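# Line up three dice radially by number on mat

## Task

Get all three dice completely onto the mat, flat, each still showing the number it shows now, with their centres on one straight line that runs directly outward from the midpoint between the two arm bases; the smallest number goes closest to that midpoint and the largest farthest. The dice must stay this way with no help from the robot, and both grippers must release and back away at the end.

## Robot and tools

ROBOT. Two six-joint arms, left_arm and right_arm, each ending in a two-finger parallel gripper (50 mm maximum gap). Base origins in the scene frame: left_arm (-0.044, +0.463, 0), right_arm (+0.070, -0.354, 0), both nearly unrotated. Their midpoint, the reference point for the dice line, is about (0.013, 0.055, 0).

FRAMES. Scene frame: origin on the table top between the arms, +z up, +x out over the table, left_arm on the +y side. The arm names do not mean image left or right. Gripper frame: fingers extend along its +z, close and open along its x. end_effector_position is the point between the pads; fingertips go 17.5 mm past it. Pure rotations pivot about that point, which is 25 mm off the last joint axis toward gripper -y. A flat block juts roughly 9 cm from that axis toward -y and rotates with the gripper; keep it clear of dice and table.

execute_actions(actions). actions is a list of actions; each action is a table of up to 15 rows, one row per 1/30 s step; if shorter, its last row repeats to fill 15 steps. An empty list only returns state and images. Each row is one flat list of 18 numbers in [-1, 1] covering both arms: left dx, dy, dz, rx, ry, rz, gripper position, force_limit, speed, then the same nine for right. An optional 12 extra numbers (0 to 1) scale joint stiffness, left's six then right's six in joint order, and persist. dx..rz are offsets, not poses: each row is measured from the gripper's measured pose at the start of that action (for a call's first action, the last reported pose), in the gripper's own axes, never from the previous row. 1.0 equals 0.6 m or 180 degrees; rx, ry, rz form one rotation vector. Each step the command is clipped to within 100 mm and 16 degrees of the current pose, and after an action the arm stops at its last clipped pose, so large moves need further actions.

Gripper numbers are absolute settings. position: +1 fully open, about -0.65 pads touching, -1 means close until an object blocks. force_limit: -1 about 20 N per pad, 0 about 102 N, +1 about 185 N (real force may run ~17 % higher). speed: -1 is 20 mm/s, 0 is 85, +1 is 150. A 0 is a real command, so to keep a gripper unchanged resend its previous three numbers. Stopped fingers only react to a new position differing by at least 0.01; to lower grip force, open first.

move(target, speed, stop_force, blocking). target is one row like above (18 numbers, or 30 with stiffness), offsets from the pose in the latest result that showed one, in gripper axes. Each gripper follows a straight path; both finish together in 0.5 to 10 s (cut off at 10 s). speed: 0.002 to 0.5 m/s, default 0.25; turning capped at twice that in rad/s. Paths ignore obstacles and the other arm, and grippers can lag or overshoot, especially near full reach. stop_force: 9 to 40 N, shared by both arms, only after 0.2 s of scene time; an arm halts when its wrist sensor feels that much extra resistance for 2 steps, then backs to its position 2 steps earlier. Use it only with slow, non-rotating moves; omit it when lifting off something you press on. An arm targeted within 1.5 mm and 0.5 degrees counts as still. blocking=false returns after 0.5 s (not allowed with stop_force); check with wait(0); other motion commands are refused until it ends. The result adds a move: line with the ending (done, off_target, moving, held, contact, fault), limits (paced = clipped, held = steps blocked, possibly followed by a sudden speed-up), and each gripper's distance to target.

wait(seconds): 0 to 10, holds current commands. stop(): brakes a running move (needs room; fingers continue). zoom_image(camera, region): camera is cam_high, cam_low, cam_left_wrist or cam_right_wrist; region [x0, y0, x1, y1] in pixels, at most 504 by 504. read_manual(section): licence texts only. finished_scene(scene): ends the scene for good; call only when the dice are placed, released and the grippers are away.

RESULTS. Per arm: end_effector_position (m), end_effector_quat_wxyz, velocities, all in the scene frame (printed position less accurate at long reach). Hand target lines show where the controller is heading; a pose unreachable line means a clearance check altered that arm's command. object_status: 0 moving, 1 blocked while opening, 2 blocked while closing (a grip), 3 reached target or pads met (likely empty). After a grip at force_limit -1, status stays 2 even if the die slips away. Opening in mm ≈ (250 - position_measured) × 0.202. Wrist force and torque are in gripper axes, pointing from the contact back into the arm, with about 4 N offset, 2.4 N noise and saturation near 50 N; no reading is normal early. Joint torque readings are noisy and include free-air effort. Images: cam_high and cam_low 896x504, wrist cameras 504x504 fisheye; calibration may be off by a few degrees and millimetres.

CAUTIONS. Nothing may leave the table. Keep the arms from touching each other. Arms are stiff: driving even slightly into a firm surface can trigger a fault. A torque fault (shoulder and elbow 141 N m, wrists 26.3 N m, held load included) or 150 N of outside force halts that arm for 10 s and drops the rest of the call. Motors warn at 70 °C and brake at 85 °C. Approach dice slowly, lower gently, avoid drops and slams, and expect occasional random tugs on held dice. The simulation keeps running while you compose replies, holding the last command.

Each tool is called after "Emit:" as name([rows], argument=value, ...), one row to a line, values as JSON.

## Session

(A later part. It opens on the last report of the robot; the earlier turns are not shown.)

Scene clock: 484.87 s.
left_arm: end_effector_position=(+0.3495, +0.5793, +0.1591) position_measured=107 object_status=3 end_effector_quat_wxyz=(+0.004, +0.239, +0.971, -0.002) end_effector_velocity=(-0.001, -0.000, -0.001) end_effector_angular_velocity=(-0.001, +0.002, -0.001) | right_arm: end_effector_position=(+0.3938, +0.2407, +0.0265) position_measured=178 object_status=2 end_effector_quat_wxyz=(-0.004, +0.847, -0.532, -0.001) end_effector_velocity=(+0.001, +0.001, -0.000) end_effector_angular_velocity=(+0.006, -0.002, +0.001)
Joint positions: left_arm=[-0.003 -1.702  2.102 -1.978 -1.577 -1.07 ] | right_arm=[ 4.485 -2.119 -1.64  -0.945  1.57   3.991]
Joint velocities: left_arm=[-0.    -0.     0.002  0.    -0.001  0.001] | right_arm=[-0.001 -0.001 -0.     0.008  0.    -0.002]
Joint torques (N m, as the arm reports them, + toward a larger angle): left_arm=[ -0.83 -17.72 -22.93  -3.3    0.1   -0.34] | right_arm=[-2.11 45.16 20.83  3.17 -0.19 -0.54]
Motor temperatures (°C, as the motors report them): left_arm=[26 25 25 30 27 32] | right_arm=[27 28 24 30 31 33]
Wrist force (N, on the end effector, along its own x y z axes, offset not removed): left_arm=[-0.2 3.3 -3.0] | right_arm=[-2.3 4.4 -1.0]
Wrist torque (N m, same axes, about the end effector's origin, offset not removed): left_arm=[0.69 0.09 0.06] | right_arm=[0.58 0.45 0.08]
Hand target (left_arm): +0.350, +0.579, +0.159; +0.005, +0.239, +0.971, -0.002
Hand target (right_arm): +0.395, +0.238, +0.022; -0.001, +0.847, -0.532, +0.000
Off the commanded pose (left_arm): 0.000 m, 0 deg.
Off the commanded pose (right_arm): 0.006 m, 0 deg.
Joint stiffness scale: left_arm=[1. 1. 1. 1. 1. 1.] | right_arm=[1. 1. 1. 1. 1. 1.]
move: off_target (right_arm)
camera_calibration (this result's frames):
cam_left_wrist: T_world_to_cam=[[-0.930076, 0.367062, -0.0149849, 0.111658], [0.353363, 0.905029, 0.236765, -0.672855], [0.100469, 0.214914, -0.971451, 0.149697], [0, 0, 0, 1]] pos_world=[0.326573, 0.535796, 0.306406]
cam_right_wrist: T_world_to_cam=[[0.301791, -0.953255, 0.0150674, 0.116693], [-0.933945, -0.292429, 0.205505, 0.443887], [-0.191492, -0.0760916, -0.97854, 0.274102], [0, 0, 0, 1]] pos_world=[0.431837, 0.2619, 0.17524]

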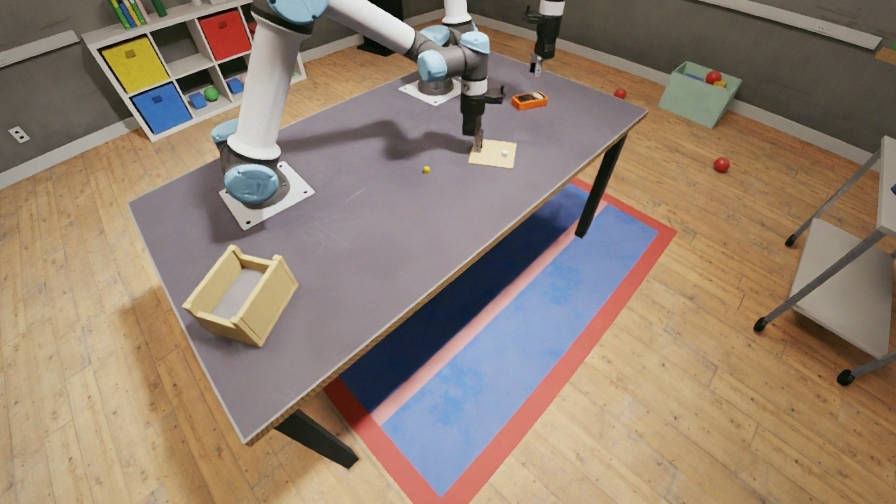

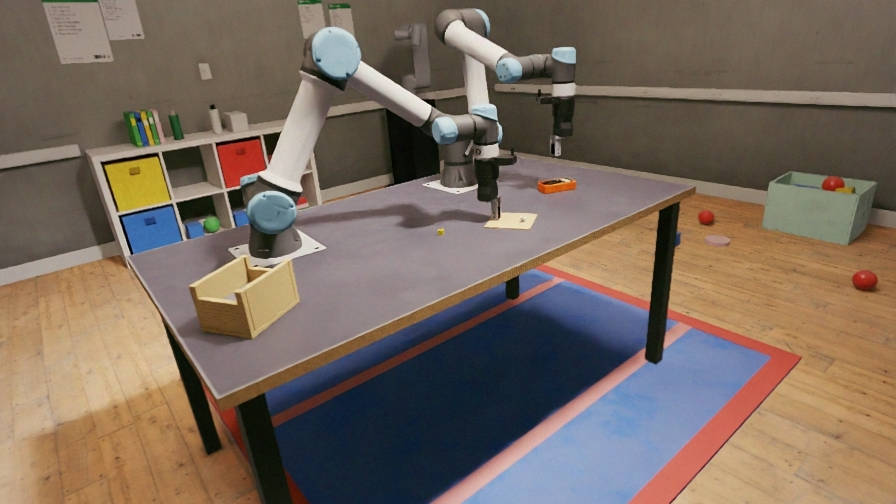

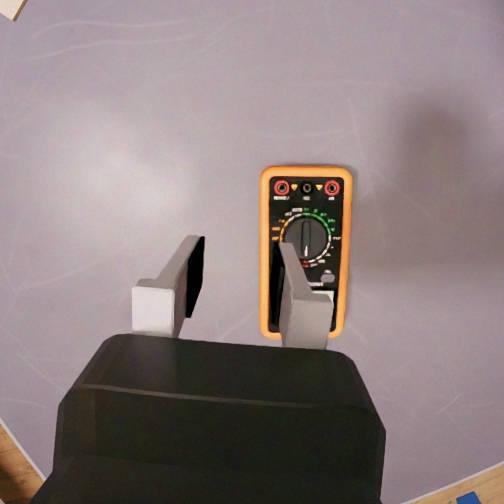

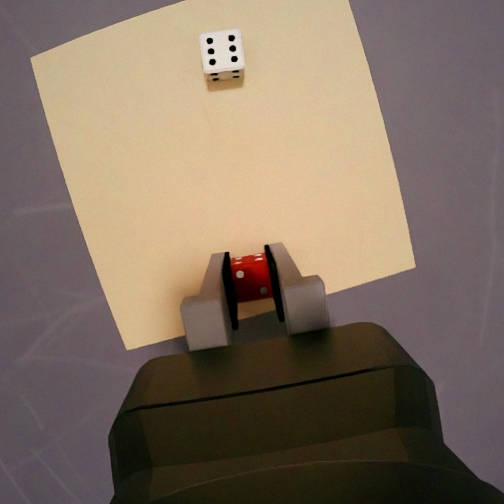

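Emit:
zoom_image(camera="cam_right_wrist", region=[190, 15, 260, 90])

Emit:
wait(seconds=0)

Region (190, 15, 260, 90) of cam_right_wrist's 504x504 image, scaled by 6.720, with more detail than that image has; it fills the left 470 columns of this view, and the rest is white.

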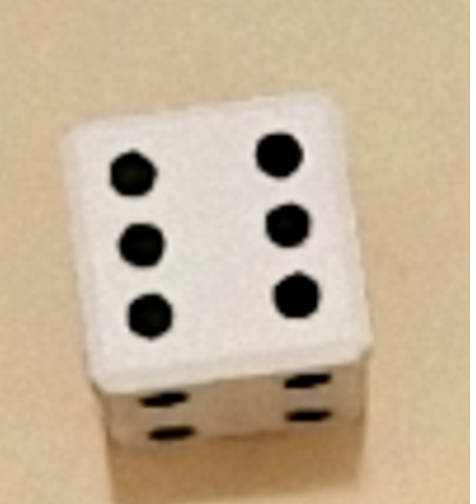

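Scene clock: 488.10 s.
left_arm: end_effector_position=(+0.3495, +0.5793, +0.1591) position_measured=107 object_status=3 end_effector_quat_wxyz=(+0.004, +0.239, +0.971, -0.002) end_effector_velocity=(+0.001, +0.000, +0.000) end_effector_angular_velocity=(+0.001, -0.000, +0.001) | right_arm: end_effector_position=(+0.3939, +0.2409, +0.0265) position_measured=178 object_status=2 end_effector_quat_wxyz=(-0.004, +0.847, -0.532, -0.001) end_effector_velocity=(-0.001, +0.000, +0.000) end_effector_angular_velocity=(+0.000, -0.000, +0.001)
Joint positions: left_arm=[-0.003 -1.702  2.102 -1.978 -1.577 -1.07 ] | right_arm=[ 4.485 -2.119 -1.64  -0.945  1.57   3.991]
Joint velocities: left_arm=[-0.001  0.001 -0.001  0.     0.001 -0.002] | right_arm=[ 0.001  0.     0.    -0.    -0.     0.001]
Joint torques (N m, as the arm reports them, + toward a larger angle): left_arm=[ -0.41 -17.67 -22.75  -3.4   -0.04  -0.49] | right_arm=[-2.76 43.58 19.95  3.32 -0.23 -0.91]
Motor temperatures (°C, as the motors report them): left_arm=[26 25 25 30 27 32] | right_arm=[27 28 24 30 31 33]
Wrist force (N, on the end effector, along its own x y z axes, offset not removed): left_arm=[-0.3 2.4 1.4] | right_arm=[2.1 -0.8 -3.1]
Wrist torque (N m, same axes, about the end effector's origin, offset not removed): left_arm=[0.42 0.17 -0.01] | right_arm=[-0.31 -0.16 -0.15]
Hand target (left_arm): +0.350, +0.579, +0.159; +0.005, +0.239, +0.971, -0.002
Hand target (right_arm): +0.395, +0.238, +0.022; -0.001, +0.847, -0.532, +0.000
Off the commanded pose (left_arm): 0.000 m, 0 deg.
Off the commanded pose (right_arm): 0.006 m, 0 deg.
Joint stiffness scale: left_arm=[1. 1. 1. 1. 1. 1.] | right_arm=[1. 1. 1. 1. 1. 1.]
camera_calibration (this result's frames):
cam_left_wrist: T_world_to_cam=[[-0.930082, 0.367047, -0.0149848, 0.11167], [0.353348, 0.905035, 0.236765, -0.672854], [0.100466, 0.214916, -0.971451, 0.149698], [0, 0, 0, 1]] pos_world=[0.326574, 0.535795, 0.306406]
cam_right_wrist: T_world_to_cam=[[0.301812, -0.953257, 0.0144804, 0.116798], [-0.933976, -0.292592, 0.205129, 0.444141], [-0.191304, -0.0754349, -0.978628, 0.273912], [0, 0, 0, 1]] pos_world=[0.431967, 0.261953, 0.17526]

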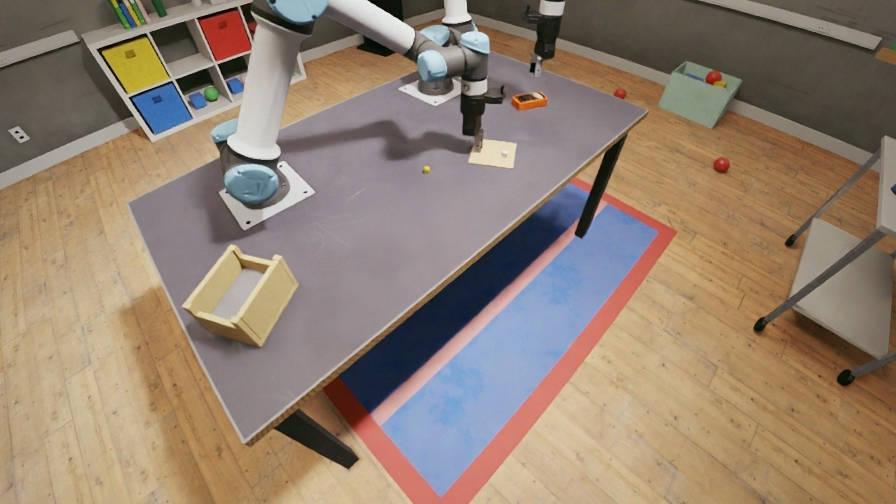

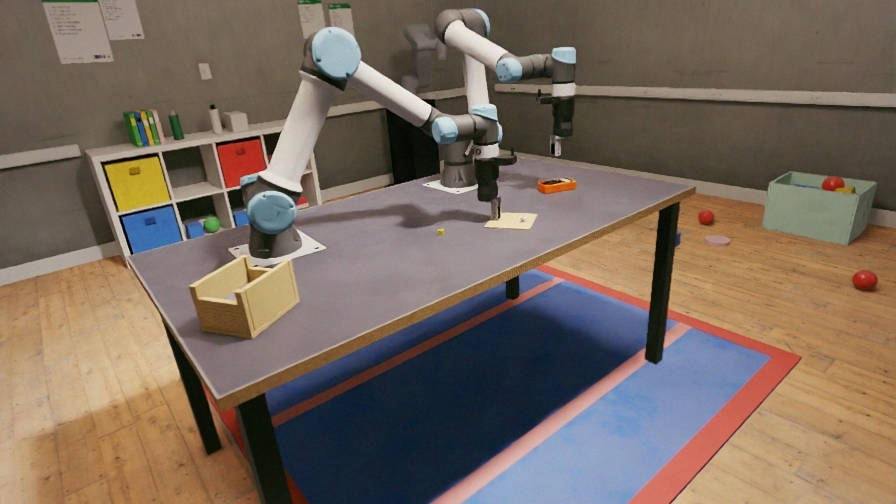

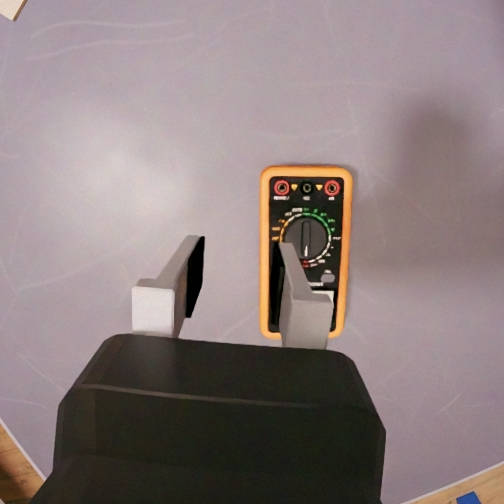

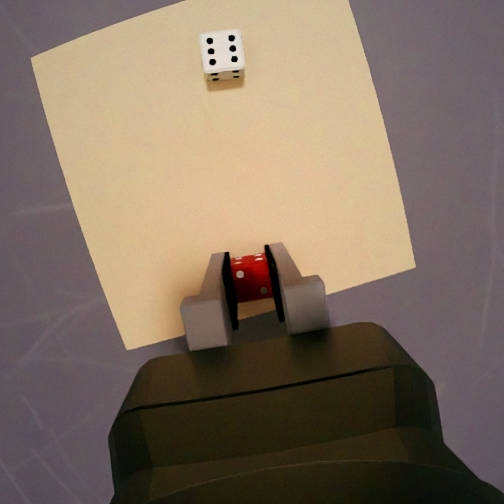

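Emit:
execute_actions([
  [[0,0,0,0,0,0,0.3,-0.5,0,0,0,0,0,0,0,1,-0.5,0]],
  [[0,0,0,0,0,0,0.3,-0.5,0,0,0,-0.004,0,0,0,1,-0.5,0],[0,0,0,0,0,0,0.3,-0.5,0,0,0,-0.009,0,0,0,1,-0.5,0],[0,0,0,0,0,0,0.3,-0.5,0,0,0,-0.015,0,0,0,1,-0.5,0],[0,0,0,0,0,0,0.3,-0.5,0,0,0,-0.022,0,0,0,1,-0.5,0],[0,0,0,0,0,0,0.3,-0.5,0,0,0,-0.029,0,0,0,1,-0.5,0],[0,0,0,0,0,0,0.3,-0.5,0,0,0,-0.036,0,0,0,1,-0.5,0],[0,0,0,0,0,0,0.3,-0.5,0,0,0,-0.042,0,0,0,1,-0.5,0],[0,0,0,0,0,0,0.3,-0.5,0,0,0,-0.047,0,0,0,1,-0.5,0],[0,0,0,0,0,0,0.3,-0.5,0,0,0,-0.050,0,0,0,1,-0.5,0]],
])

Scene clock: 507.87 s.
left_arm: end_effector_position=(+0.3495, +0.5793, +0.1591) position_measured=107 object_status=3 end_effector_quat_wxyz=(+0.004, +0.239, +0.971, -0.002) end_effector_velocity=(-0.000, +0.000, +0.000) end_effector_angular_velocity=(+0.001, -0.001, -0.001) | right_arm: end_effector_position=(+0.3940, +0.2412, +0.0553) position_measured=3 object_status=3 end_effector_quat_wxyz=(-0.006, +0.847, -0.532, -0.001) end_effector_velocity=(+0.001, -0.000, +0.030) end_effector_angular_velocity=(+0.001, -0.000, -0.002)
Joint positions: left_arm=[-0.003 -1.702  2.102 -1.978 -1.577 -1.07 ] | right_arm=[ 4.485 -2.081 -1.617 -1.002  1.57   3.991]
Joint velocities: left_arm=[ 0.    -0.001 -0.    -0.     0.001  0.001] | right_arm=[-0.001  0.037  0.028 -0.064  0.     0.001]
Joint torques (N m, as the arm reports them, + toward a larger angle): left_arm=[ -0.31 -16.95 -22.69  -2.88  -0.04  -0.27] | right_arm=[ 0.95 43.68 24.56  2.54 -0.2  -0.37]
Motor temperatures (°C, as the motors report them): left_arm=[26 25 25 30 27 32] | right_arm=[27 28 24 30 31 33]
Wrist force (N, on the end effector, along its own x y z axes, offset not removed): left_arm=[0.3 2.4 2.0] | right_arm=[0.5 0.4 0.6]
Wrist torque (N m, same axes, about the end effector's origin, offset not removed): left_arm=[0.45 -0.22 0.01] | right_arm=[0.14 -0.06 -0.18]
Hand target (left_arm): +0.349, +0.579, +0.159; +0.004, +0.239, +0.971, -0.002
Hand target (right_arm): +0.394, +0.241, +0.057; -0.004, +0.847, -0.532, -0.001
Off the commanded pose (left_arm): 0.000 m, 0 deg.
Off the commanded pose (right_arm): 0.001 m, 0 deg.
Joint stiffness scale: left_arm=[1. 1. 1. 1. 1. 1.] | right_arm=[1. 1. 1. 1. 1. 1.]
camera_calibration (this result's frames):
cam_left_wrist: T_world_to_cam=[[-0.930082, 0.367047, -0.0149848, 0.11167], [0.353348, 0.905035, 0.236765, -0.672854], [0.100466, 0.214916, -0.971451, 0.149698], [0, 0, 0, 1]] pos_world=[0.326574, 0.535795, 0.306406]
cam_right_wrist: T_world_to_cam=[[0.3018, -0.953305, 0.0112522, 0.116831], [-0.934188, -0.293351, 0.203074, 0.438785], [-0.19029, -0.0717992, -0.979099, 0.300837], [0, 0, 0, 1]] pos_world=[0.431895, 0.261693, 0.204129]

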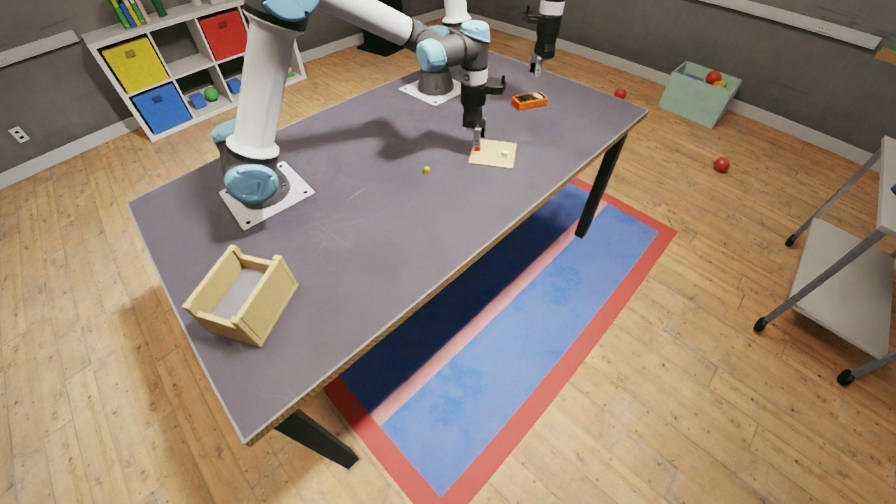

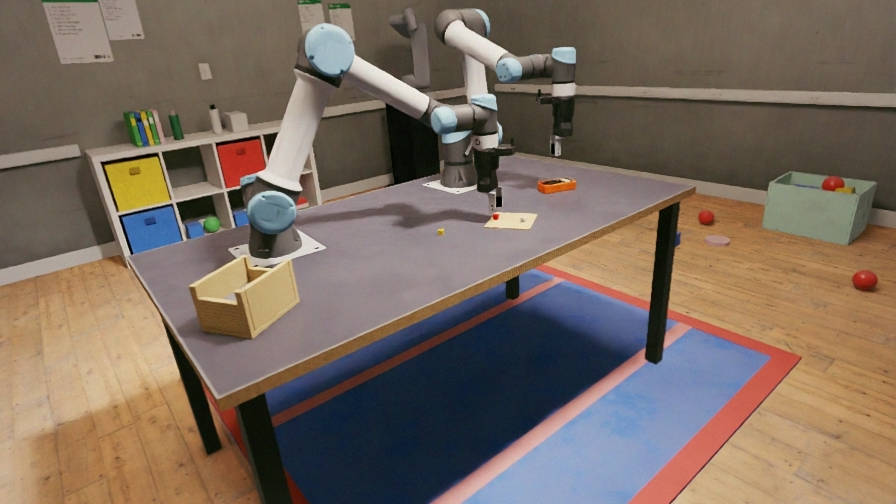

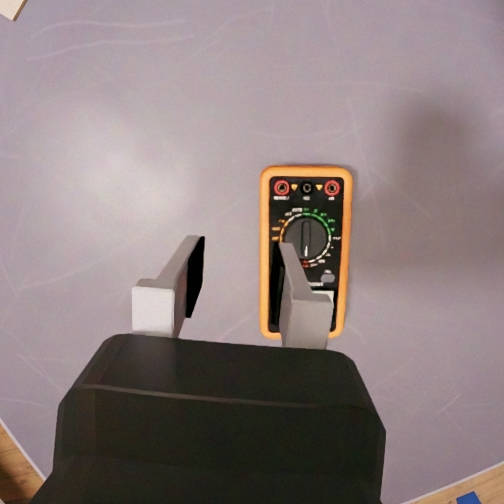

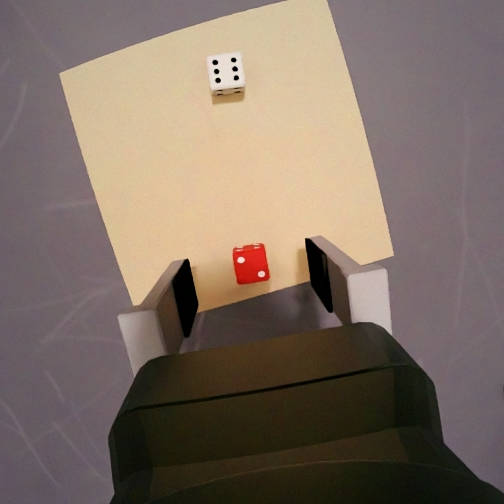

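Emit:
zoom_image(camera="cam_right_wrist", region=[215, 230, 290, 310])

Emit:
zoom_image(camera="cam_right_wrist", region=[190, 35, 265, 115])

Region (215, 230, 290, 310) of cam_right_wrist's 504x504 image, scaled by 6.300, with more detail than that image has; it fills the left 472 columns of this view, and the rest is white.

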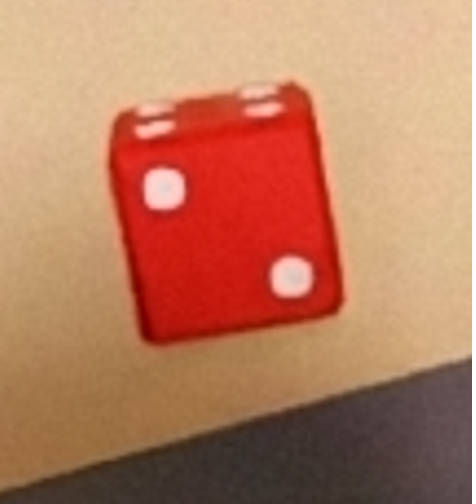

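Region (190, 35, 265, 115) of cam_right_wrist's 504x504 image, scaled by 6.300, with more detail than that image has; it fills the left 472 columns of this view, and the rest is white.

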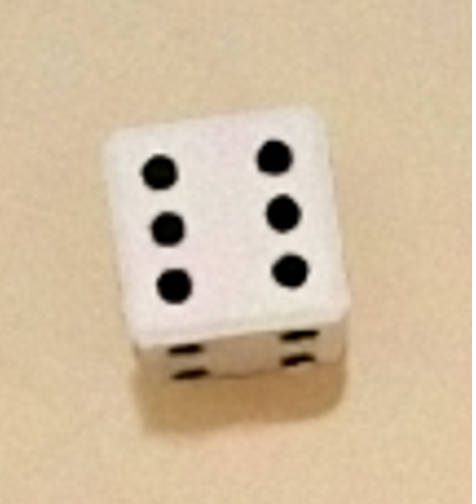

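Emit:
move(target=[0, 0, 0, 0, 0, 0, 0.3, -0.5, 0, 0.26147, 0.2001, 0.01323, -0.00331, 0.00205, -0.10981, 1, -0.5, 0], speed=0.3)

Scene clock: 530.80 s.
left_arm: end_effector_position=(+0.3495, +0.5793, +0.1591) position_measured=107 object_status=3 end_effector_quat_wxyz=(+0.004, +0.239, +0.971, -0.002) end_effector_velocity=(-0.001, +0.000, -0.001) end_effector_angular_velocity=(+0.001, +0.002, -0.001) | right_arm: end_effector_position=(+0.3538, +0.0495, +0.0452) position_measured=3 object_status=3 end_effector_quat_wxyz=(+0.000, +0.926, -0.378, +0.000) end_effector_velocity=(-0.001, -0.000, -0.001) end_effector_angular_velocity=(+0.001, +0.001, +0.011)
Joint positions: left_arm=[-0.003 -1.702  2.102 -1.978 -1.577 -1.07 ] | right_arm=[ 4.441 -1.714 -2.171 -0.828  1.571  3.602]
Joint velocities: left_arm=[ 0.     0.001  0.001 -0.     0.001  0.001] | right_arm=[ 0.001 -0.    -0.005  0.006  0.001 -0.01 ]
Joint torques (N m, as the arm reports them, + toward a larger angle): left_arm=[ -0.52 -18.13 -22.87  -2.86  -0.06  -0.09] | right_arm=[-1.93 30.62 19.97  3.44  0.19 -0.81]
Motor temperatures (°C, as the motors report them): left_arm=[26 25 25 30 27 32] | right_arm=[27 28 24 30 31 33]
Wrist force (N, on the end effector, along its own x y z axes, offset not removed): left_arm=[2.1 -1.1 -0.6] | right_arm=[0.4 0.7 2.2]
Wrist torque (N m, same axes, about the end effector's origin, offset not removed): left_arm=[0.05 -0.37 0.00] | right_arm=[0.28 0.09 -0.03]
Hand target (left_arm): +0.349, +0.579, +0.159; +0.004, +0.239, +0.971, -0.002
Hand target (right_arm): +0.354, +0.048, +0.045; -0.000, +0.926, -0.378, -0.000
Off the commanded pose (left_arm): 0.000 m, 0 deg.
Off the commanded pose (right_arm): 0.002 m, 0 deg.
Joint stiffness scale: left_arm=[1. 1. 1. 1. 1. 1.] | right_arm=[1. 1. 1. 1. 1. 1.]
move: done
camera_calibration (this result's frames):
cam_left_wrist: T_world_to_cam=[[-0.930082, 0.367047, -0.014985, 0.11167], [0.353347, 0.905035, 0.236765, -0.672854], [0.100466, 0.214916, -0.971451, 0.149698], [0, 0, 0, 1]] pos_world=[0.326574, 0.535795, 0.306406]
cam_right_wrist: T_world_to_cam=[[0.606513, -0.794777, 0.0216851, -0.169766], [-0.779903, -0.589417, 0.210566, 0.306732], [-0.154572, -0.144624, -0.977339, 0.260368], [0, 0, 0, 1]] pos_world=[0.382432, 0.0835221, 0.193562]

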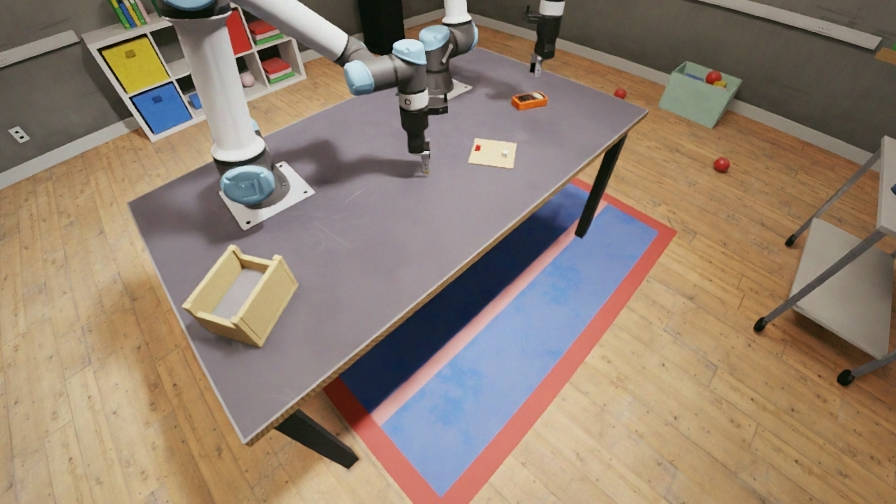

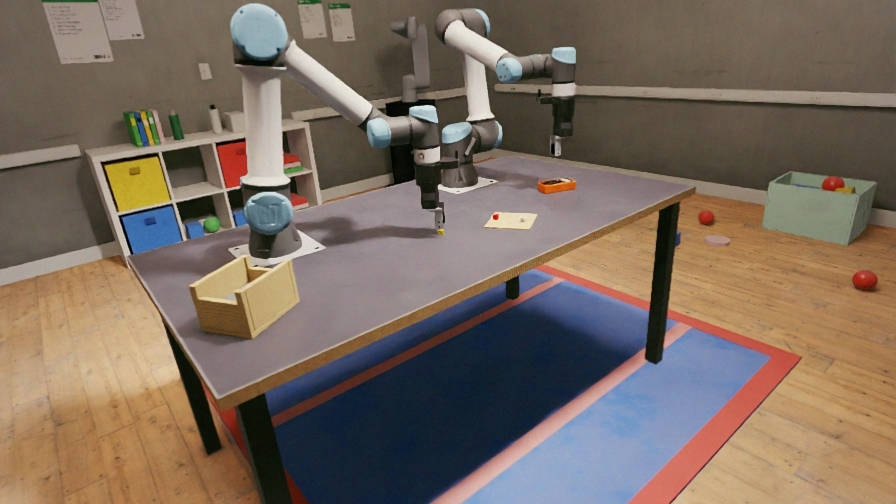

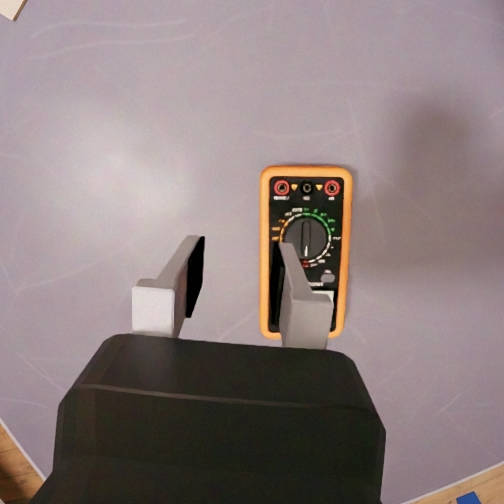

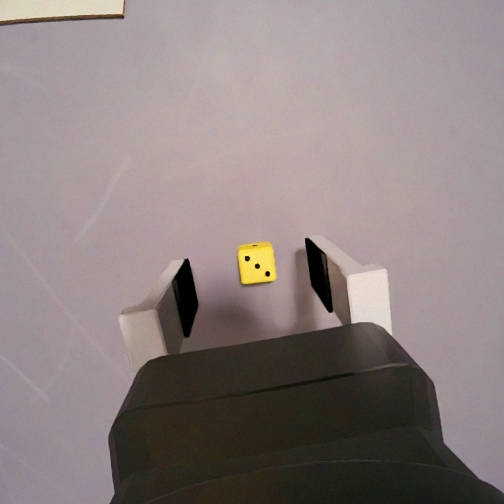

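Emit:
execute_actions(actions=[])

Scene clock: 546.27 s.
left_arm: end_effector_position=(+0.3495, +0.5793, +0.1591) position_measured=107 object_status=3 end_effector_quat_wxyz=(+0.004, +0.239, +0.971, -0.002) end_effector_velocity=(-0.000, -0.000, -0.000) end_effector_angular_velocity=(-0.000, +0.001, -0.000) | right_arm: end_effector_position=(+0.3537, +0.0495, +0.0452) position_measured=3 object_status=3 end_effector_quat_wxyz=(-0.000, +0.926, -0.378, +0.000) end_effector_velocity=(+0.001, -0.001, -0.000) end_effector_angular_velocity=(-0.000, -0.000, -0.002)
Joint positions: left_arm=[-0.003 -1.702  2.102 -1.978 -1.577 -1.07 ] | right_arm=[ 4.441 -1.714 -2.171 -0.827  1.571  3.601]
Joint velocities: left_arm=[-0.    -0.     0.001 -0.    -0.    -0.   ] | right_arm=[-0.002 -0.    -0.     0.    -0.     0.001]
Joint torques (N m, as the arm reports them, + toward a larger angle): left_arm=[  0.26 -17.32 -23.24  -2.99  -0.05  -0.19] | right_arm=[-1.3  31.97 19.66  3.31  0.18 -1.21]
Motor temperatures (°C, as the motors report them): left_arm=[26 25 25 30 27 32] | right_arm=[27 28 24 30 31 33]
Wrist force (N, on the end effector, along its own x y z axes, offset not removed): left_arm=[-2.5 1.9 -0.9] | right_arm=[-2.7 -1.3 1.5]
Wrist torque (N m, same axes, about the end effector's origin, offset not removed): left_arm=[0.54 0.45 0.06] | right_arm=[-0.12 0.31 0.14]
Hand target (left_arm): +0.349, +0.579, +0.159; +0.004, +0.239, +0.971, -0.002
Hand target (right_arm): +0.354, +0.048, +0.045; -0.000, +0.926, -0.378, -0.000
Off the commanded pose (left_arm): 0.000 m, 0 deg.
Off the commanded pose (right_arm): 0.002 m, 0 deg.
Joint stiffness scale: left_arm=[1. 1. 1. 1. 1. 1.] | right_arm=[1. 1. 1. 1. 1. 1.]
camera_calibration (this result's frames):
cam_left_wrist: T_world_to_cam=[[-0.930082, 0.367047, -0.0149848, 0.11167], [0.353347, 0.905035, 0.236765, -0.672854], [0.100466, 0.214916, -0.971451, 0.149698], [0, 0, 0, 1]] pos_world=[0.326574, 0.535795, 0.306406]
cam_right_wrist: T_world_to_cam=[[0.607176, -0.79428, 0.0213616, -0.169954], [-0.779415, -0.590157, 0.210302, 0.306603], [-0.154432, -0.14434, -0.977403, 0.260307], [0, 0, 0, 1]] pos_world=[0.382363, 0.0835249, 0.193576]

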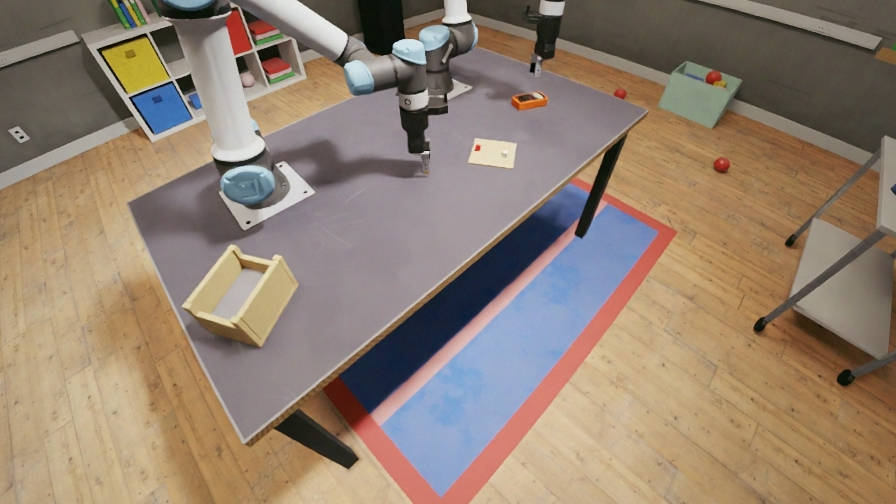

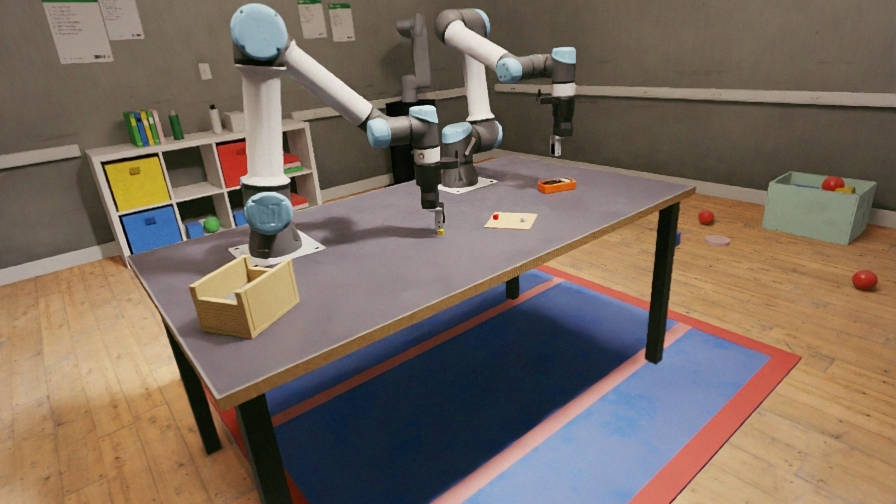

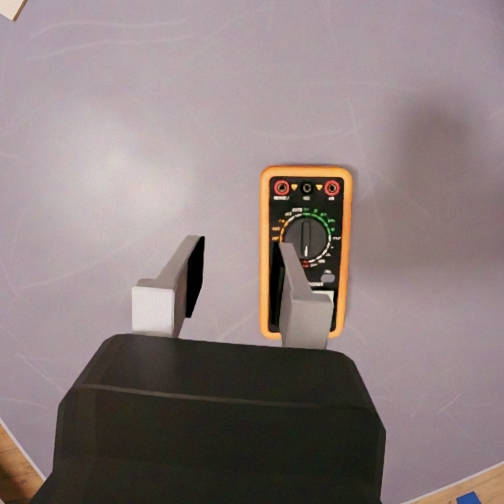

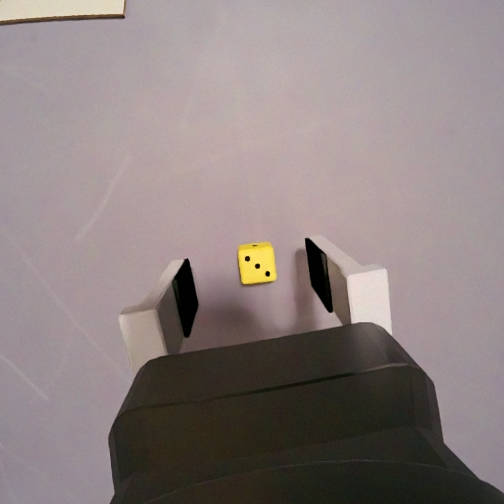

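Emit:
move(target=[0,0,0,0,0,0,0.3,-0.5,0, 0.0073,0.0033,0.042,0,0,0,1,-0.5,0], speed=0.04, stop_force=15)

Scene clock: 551.70 s.
left_arm: end_effector_position=(+0.3495, +0.5793, +0.1591) position_measured=107 object_status=3 end_effector_quat_wxyz=(+0.004, +0.239, +0.971, -0.002) end_effector_velocity=(+0.000, +0.000, +0.000) end_effector_angular_velocity=(+0.000, -0.001, -0.001) | right_arm: end_effector_position=(+0.3548, +0.0472, +0.0221) position_measured=3 object_status=3 end_effector_quat_wxyz=(-0.002, +0.926, -0.377, -0.000) end_effector_velocity=(+0.002, +0.003, +0.002) end_effector_angular_velocity=(+0.012, -0.004, -0.000)
Joint positions: left_arm=[-0.003 -1.702  2.102 -1.978 -1.577 -1.07 ] | right_arm=[ 4.437 -1.757 -2.202 -0.75   1.571  3.595]
Joint velocities: left_arm=[ 0.     0.    -0.001 -0.    -0.     0.001] | right_arm=[-0.002 -0.     0.     0.013  0.    -0.002]
Joint torques (N m, as the arm reports them, + toward a larger angle): left_arm=[ -0.3  -17.92 -22.68  -2.84   0.    -0.16] | right_arm=[-1.62 25.73 19.54  3.33 -0.04 -0.62]
Motor temperatures (°C, as the motors report them): left_arm=[26 25 25 30 27 32] | right_arm=[27 28 24 30 31 33]
Wrist force (N, on the end effector, along its own x y z axes, offset not removed): left_arm=[-2.3 2.1 1.0] | right_arm=[0.2 -0.5 0.0]
Wrist torque (N m, same axes, about the end effector's origin, offset not removed): left_arm=[0.54 0.40 -0.14] | right_arm=[0.00 -0.19 -0.06]
Hand target (left_arm): +0.349, +0.579, +0.159; +0.004, +0.239, +0.971, -0.002
Hand target (right_arm): +0.355, +0.045, +0.020; -0.000, +0.926, -0.378, +0.000
Off the commanded pose (left_arm): 0.000 m, 0 deg.
Off the commanded pose (right_arm): 0.003 m, 0 deg.
Joint stiffness scale: left_arm=[1. 1. 1. 1. 1. 1.] | right_arm=[1. 1. 1. 1. 1. 1.]
move: done
camera_calibration (this result's frames):
cam_left_wrist: T_world_to_cam=[[-0.930082, 0.367046, -0.0149849, 0.11167], [0.353347, 0.905035, 0.236765, -0.672854], [0.100466, 0.214916, -0.971451, 0.149698], [0, 0, 0, 1]] pos_world=[0.326574, 0.535795, 0.306406]
cam_right_wrist: T_world_to_cam=[[0.608413, -0.793386, 0.0192797, -0.172441], [-0.77872, -0.592129, 0.207312, 0.310863], [-0.153062, -0.141145, -0.978085, 0.237002], [0, 0, 0, 1]] pos_world=[0.383267, 0.08071, 0.170687]

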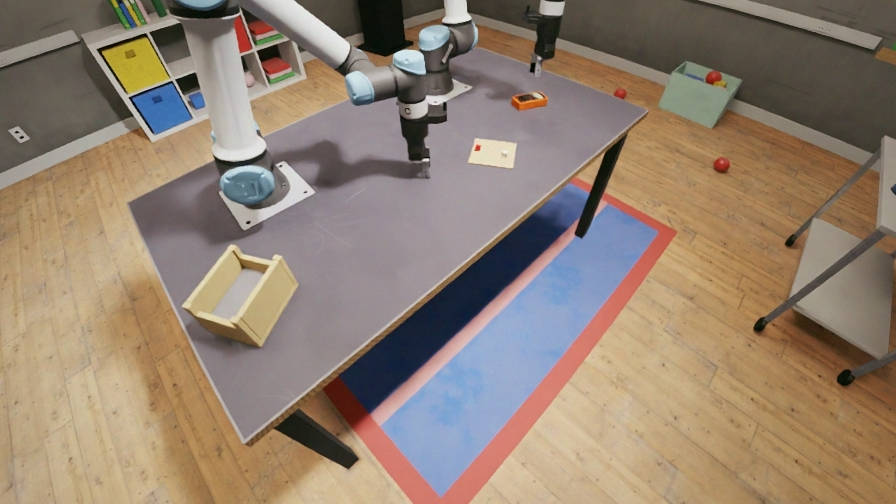

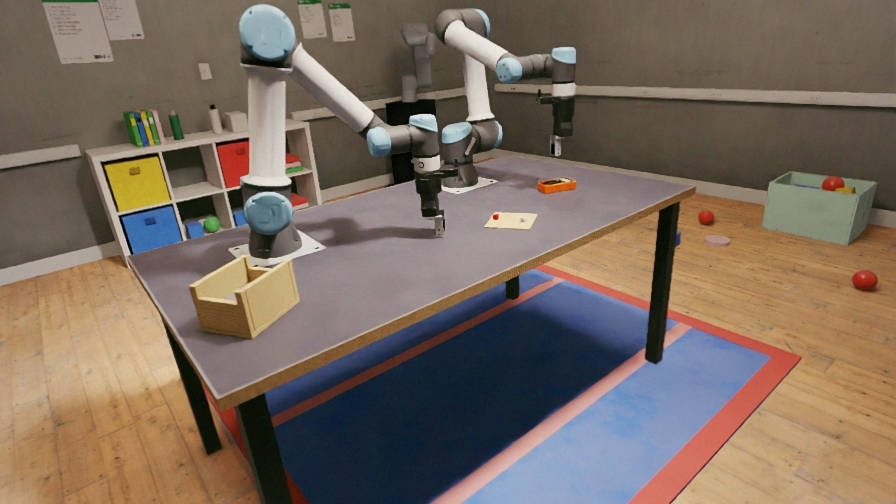

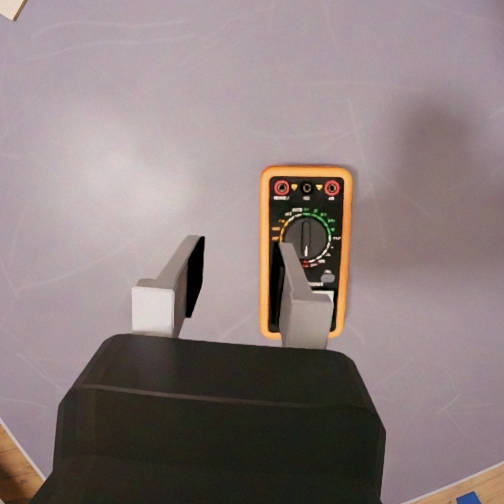

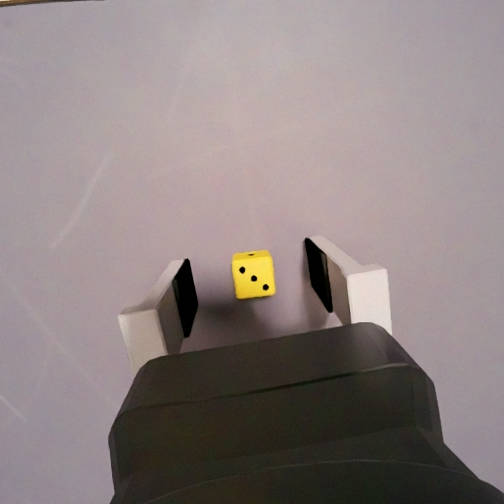

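Emit:
execute_actions([
  [[0,0,0,0,0,0,0.3,-0.5,0, 0,0,0,0,0,0,-1,-0.5,-0.2]],
  [[0,0,0,0,0,0,0.3,-0.5,0, 0,0,0,0,0,0,-1,-0.5,-0.2]],
])

Scene clock: 556.43 s.
left_arm: end_effector_position=(+0.3495, +0.5793, +0.1591) position_measured=107 object_status=3 end_effector_quat_wxyz=(+0.004, +0.239, +0.971, -0.002) end_effector_velocity=(+0.000, +0.000, -0.000) end_effector_angular_velocity=(+0.001, +0.000, +0.001) | right_arm: end_effector_position=(+0.3549, +0.0473, +0.0222) position_measured=178 object_status=2 end_effector_quat_wxyz=(-0.002, +0.926, -0.377, -0.000) end_effector_velocity=(-0.000, +0.000, +0.000) end_effector_angular_velocity=(+0.000, +0.000, -0.000)
Joint positions: left_arm=[-0.003 -1.702  2.102 -1.978 -1.577 -1.07 ] | right_arm=[ 4.436 -1.757 -2.202 -0.749  1.571  3.595]
Joint velocities: left_arm=[-0.     0.001 -0.     0.     0.001 -0.001] | right_arm=[ 0.  0.  0. -0.  0.  0.]
Joint torques (N m, as the arm reports them, + toward a larger angle): left_arm=[ -0.28 -17.39 -23.65  -2.86  -0.1   -0.06] | right_arm=[ 0.15 29.21 20.53  3.02 -0.19 -0.5 ]
Motor temperatures (°C, as the motors report them): left_arm=[26 25 25 30 27 32] | right_arm=[27 28 24 30 31 33]
Wrist force (N, on the end effector, along its own x y z axes, offset not removed): left_arm=[1.5 3.9 0.4] | right_arm=[-2.9 1.2 -2.1]
Wrist torque (N m, same axes, about the end effector's origin, offset not removed): left_arm=[0.82 -0.26 -0.06] | right_arm=[0.23 0.46 0.20]
Hand target (left_arm): +0.349, +0.579, +0.159; +0.004, +0.239, +0.971, -0.002
Hand target (right_arm): +0.355, +0.047, +0.022; -0.002, +0.926, -0.377, -0.000
Off the commanded pose (left_arm): 0.000 m, 0 deg.
Off the commanded pose (right_arm): 0.000 m, 0 deg.
Joint stiffness scale: left_arm=[1. 1. 1. 1. 1. 1.] | right_arm=[1. 1. 1. 1. 1. 1.]
camera_calibration (this result's frames):
cam_left_wrist: T_world_to_cam=[[-0.930082, 0.367046, -0.0149848, 0.11167], [0.353347, 0.905035, 0.236765, -0.672854], [0.100466, 0.214916, -0.971451, 0.149698], [0, 0, 0, 1]] pos_world=[0.326574, 0.535795, 0.306406]
cam_right_wrist: T_world_to_cam=[[0.608467, -0.793353, 0.0189232, -0.172376], [-0.778719, -0.59231, 0.206799, 0.311011], [-0.152856, -0.140566, -0.978201, 0.237013], [0, 0, 0, 1]] pos_world=[0.383304, 0.0807761, 0.170792]

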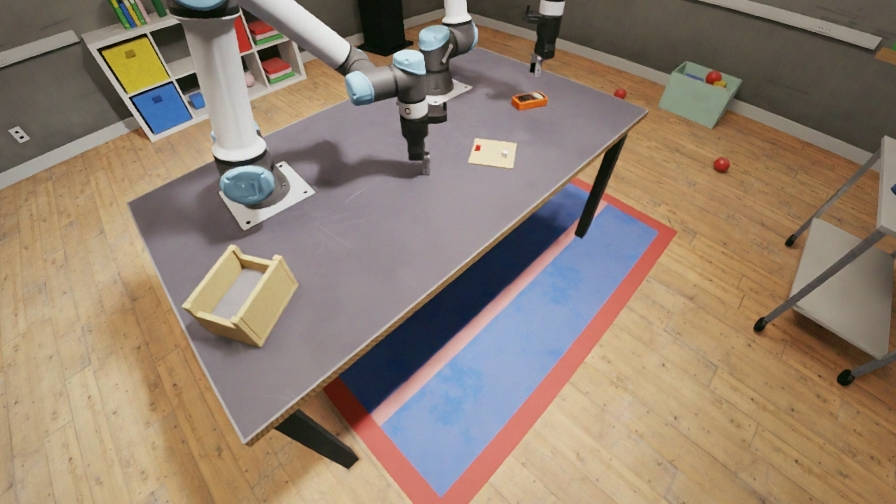

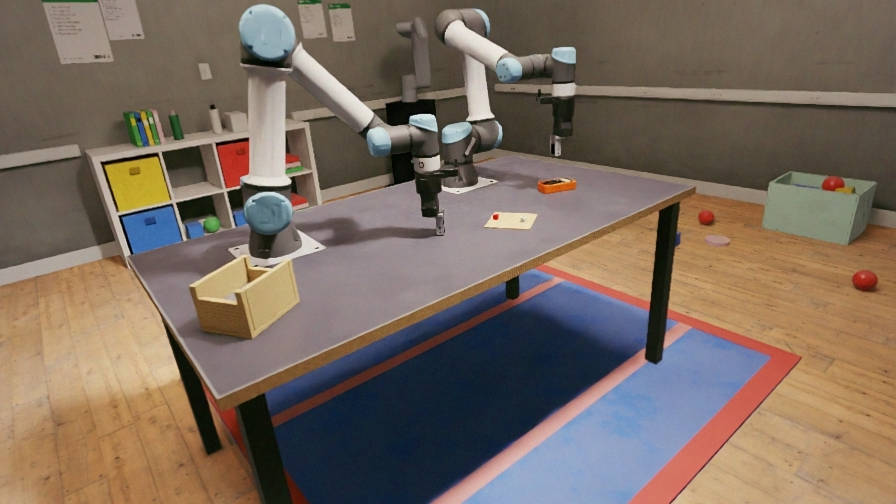

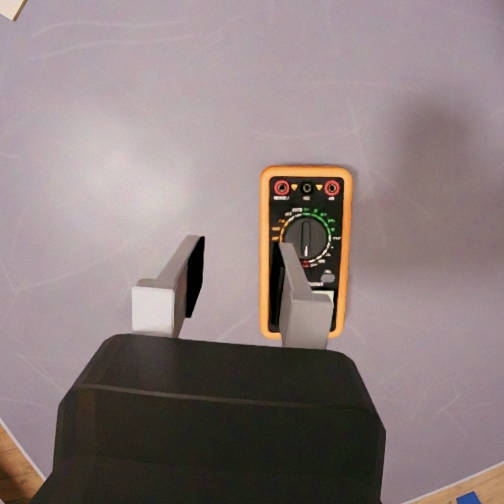

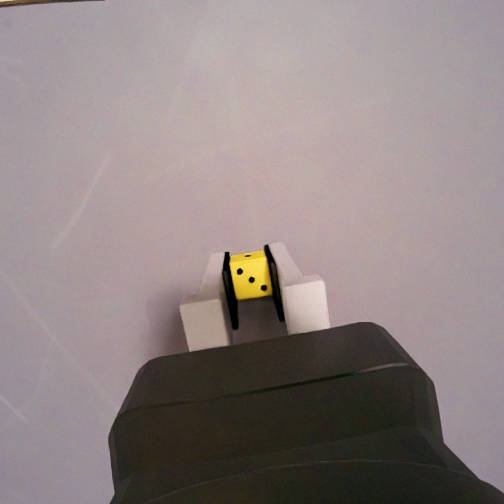

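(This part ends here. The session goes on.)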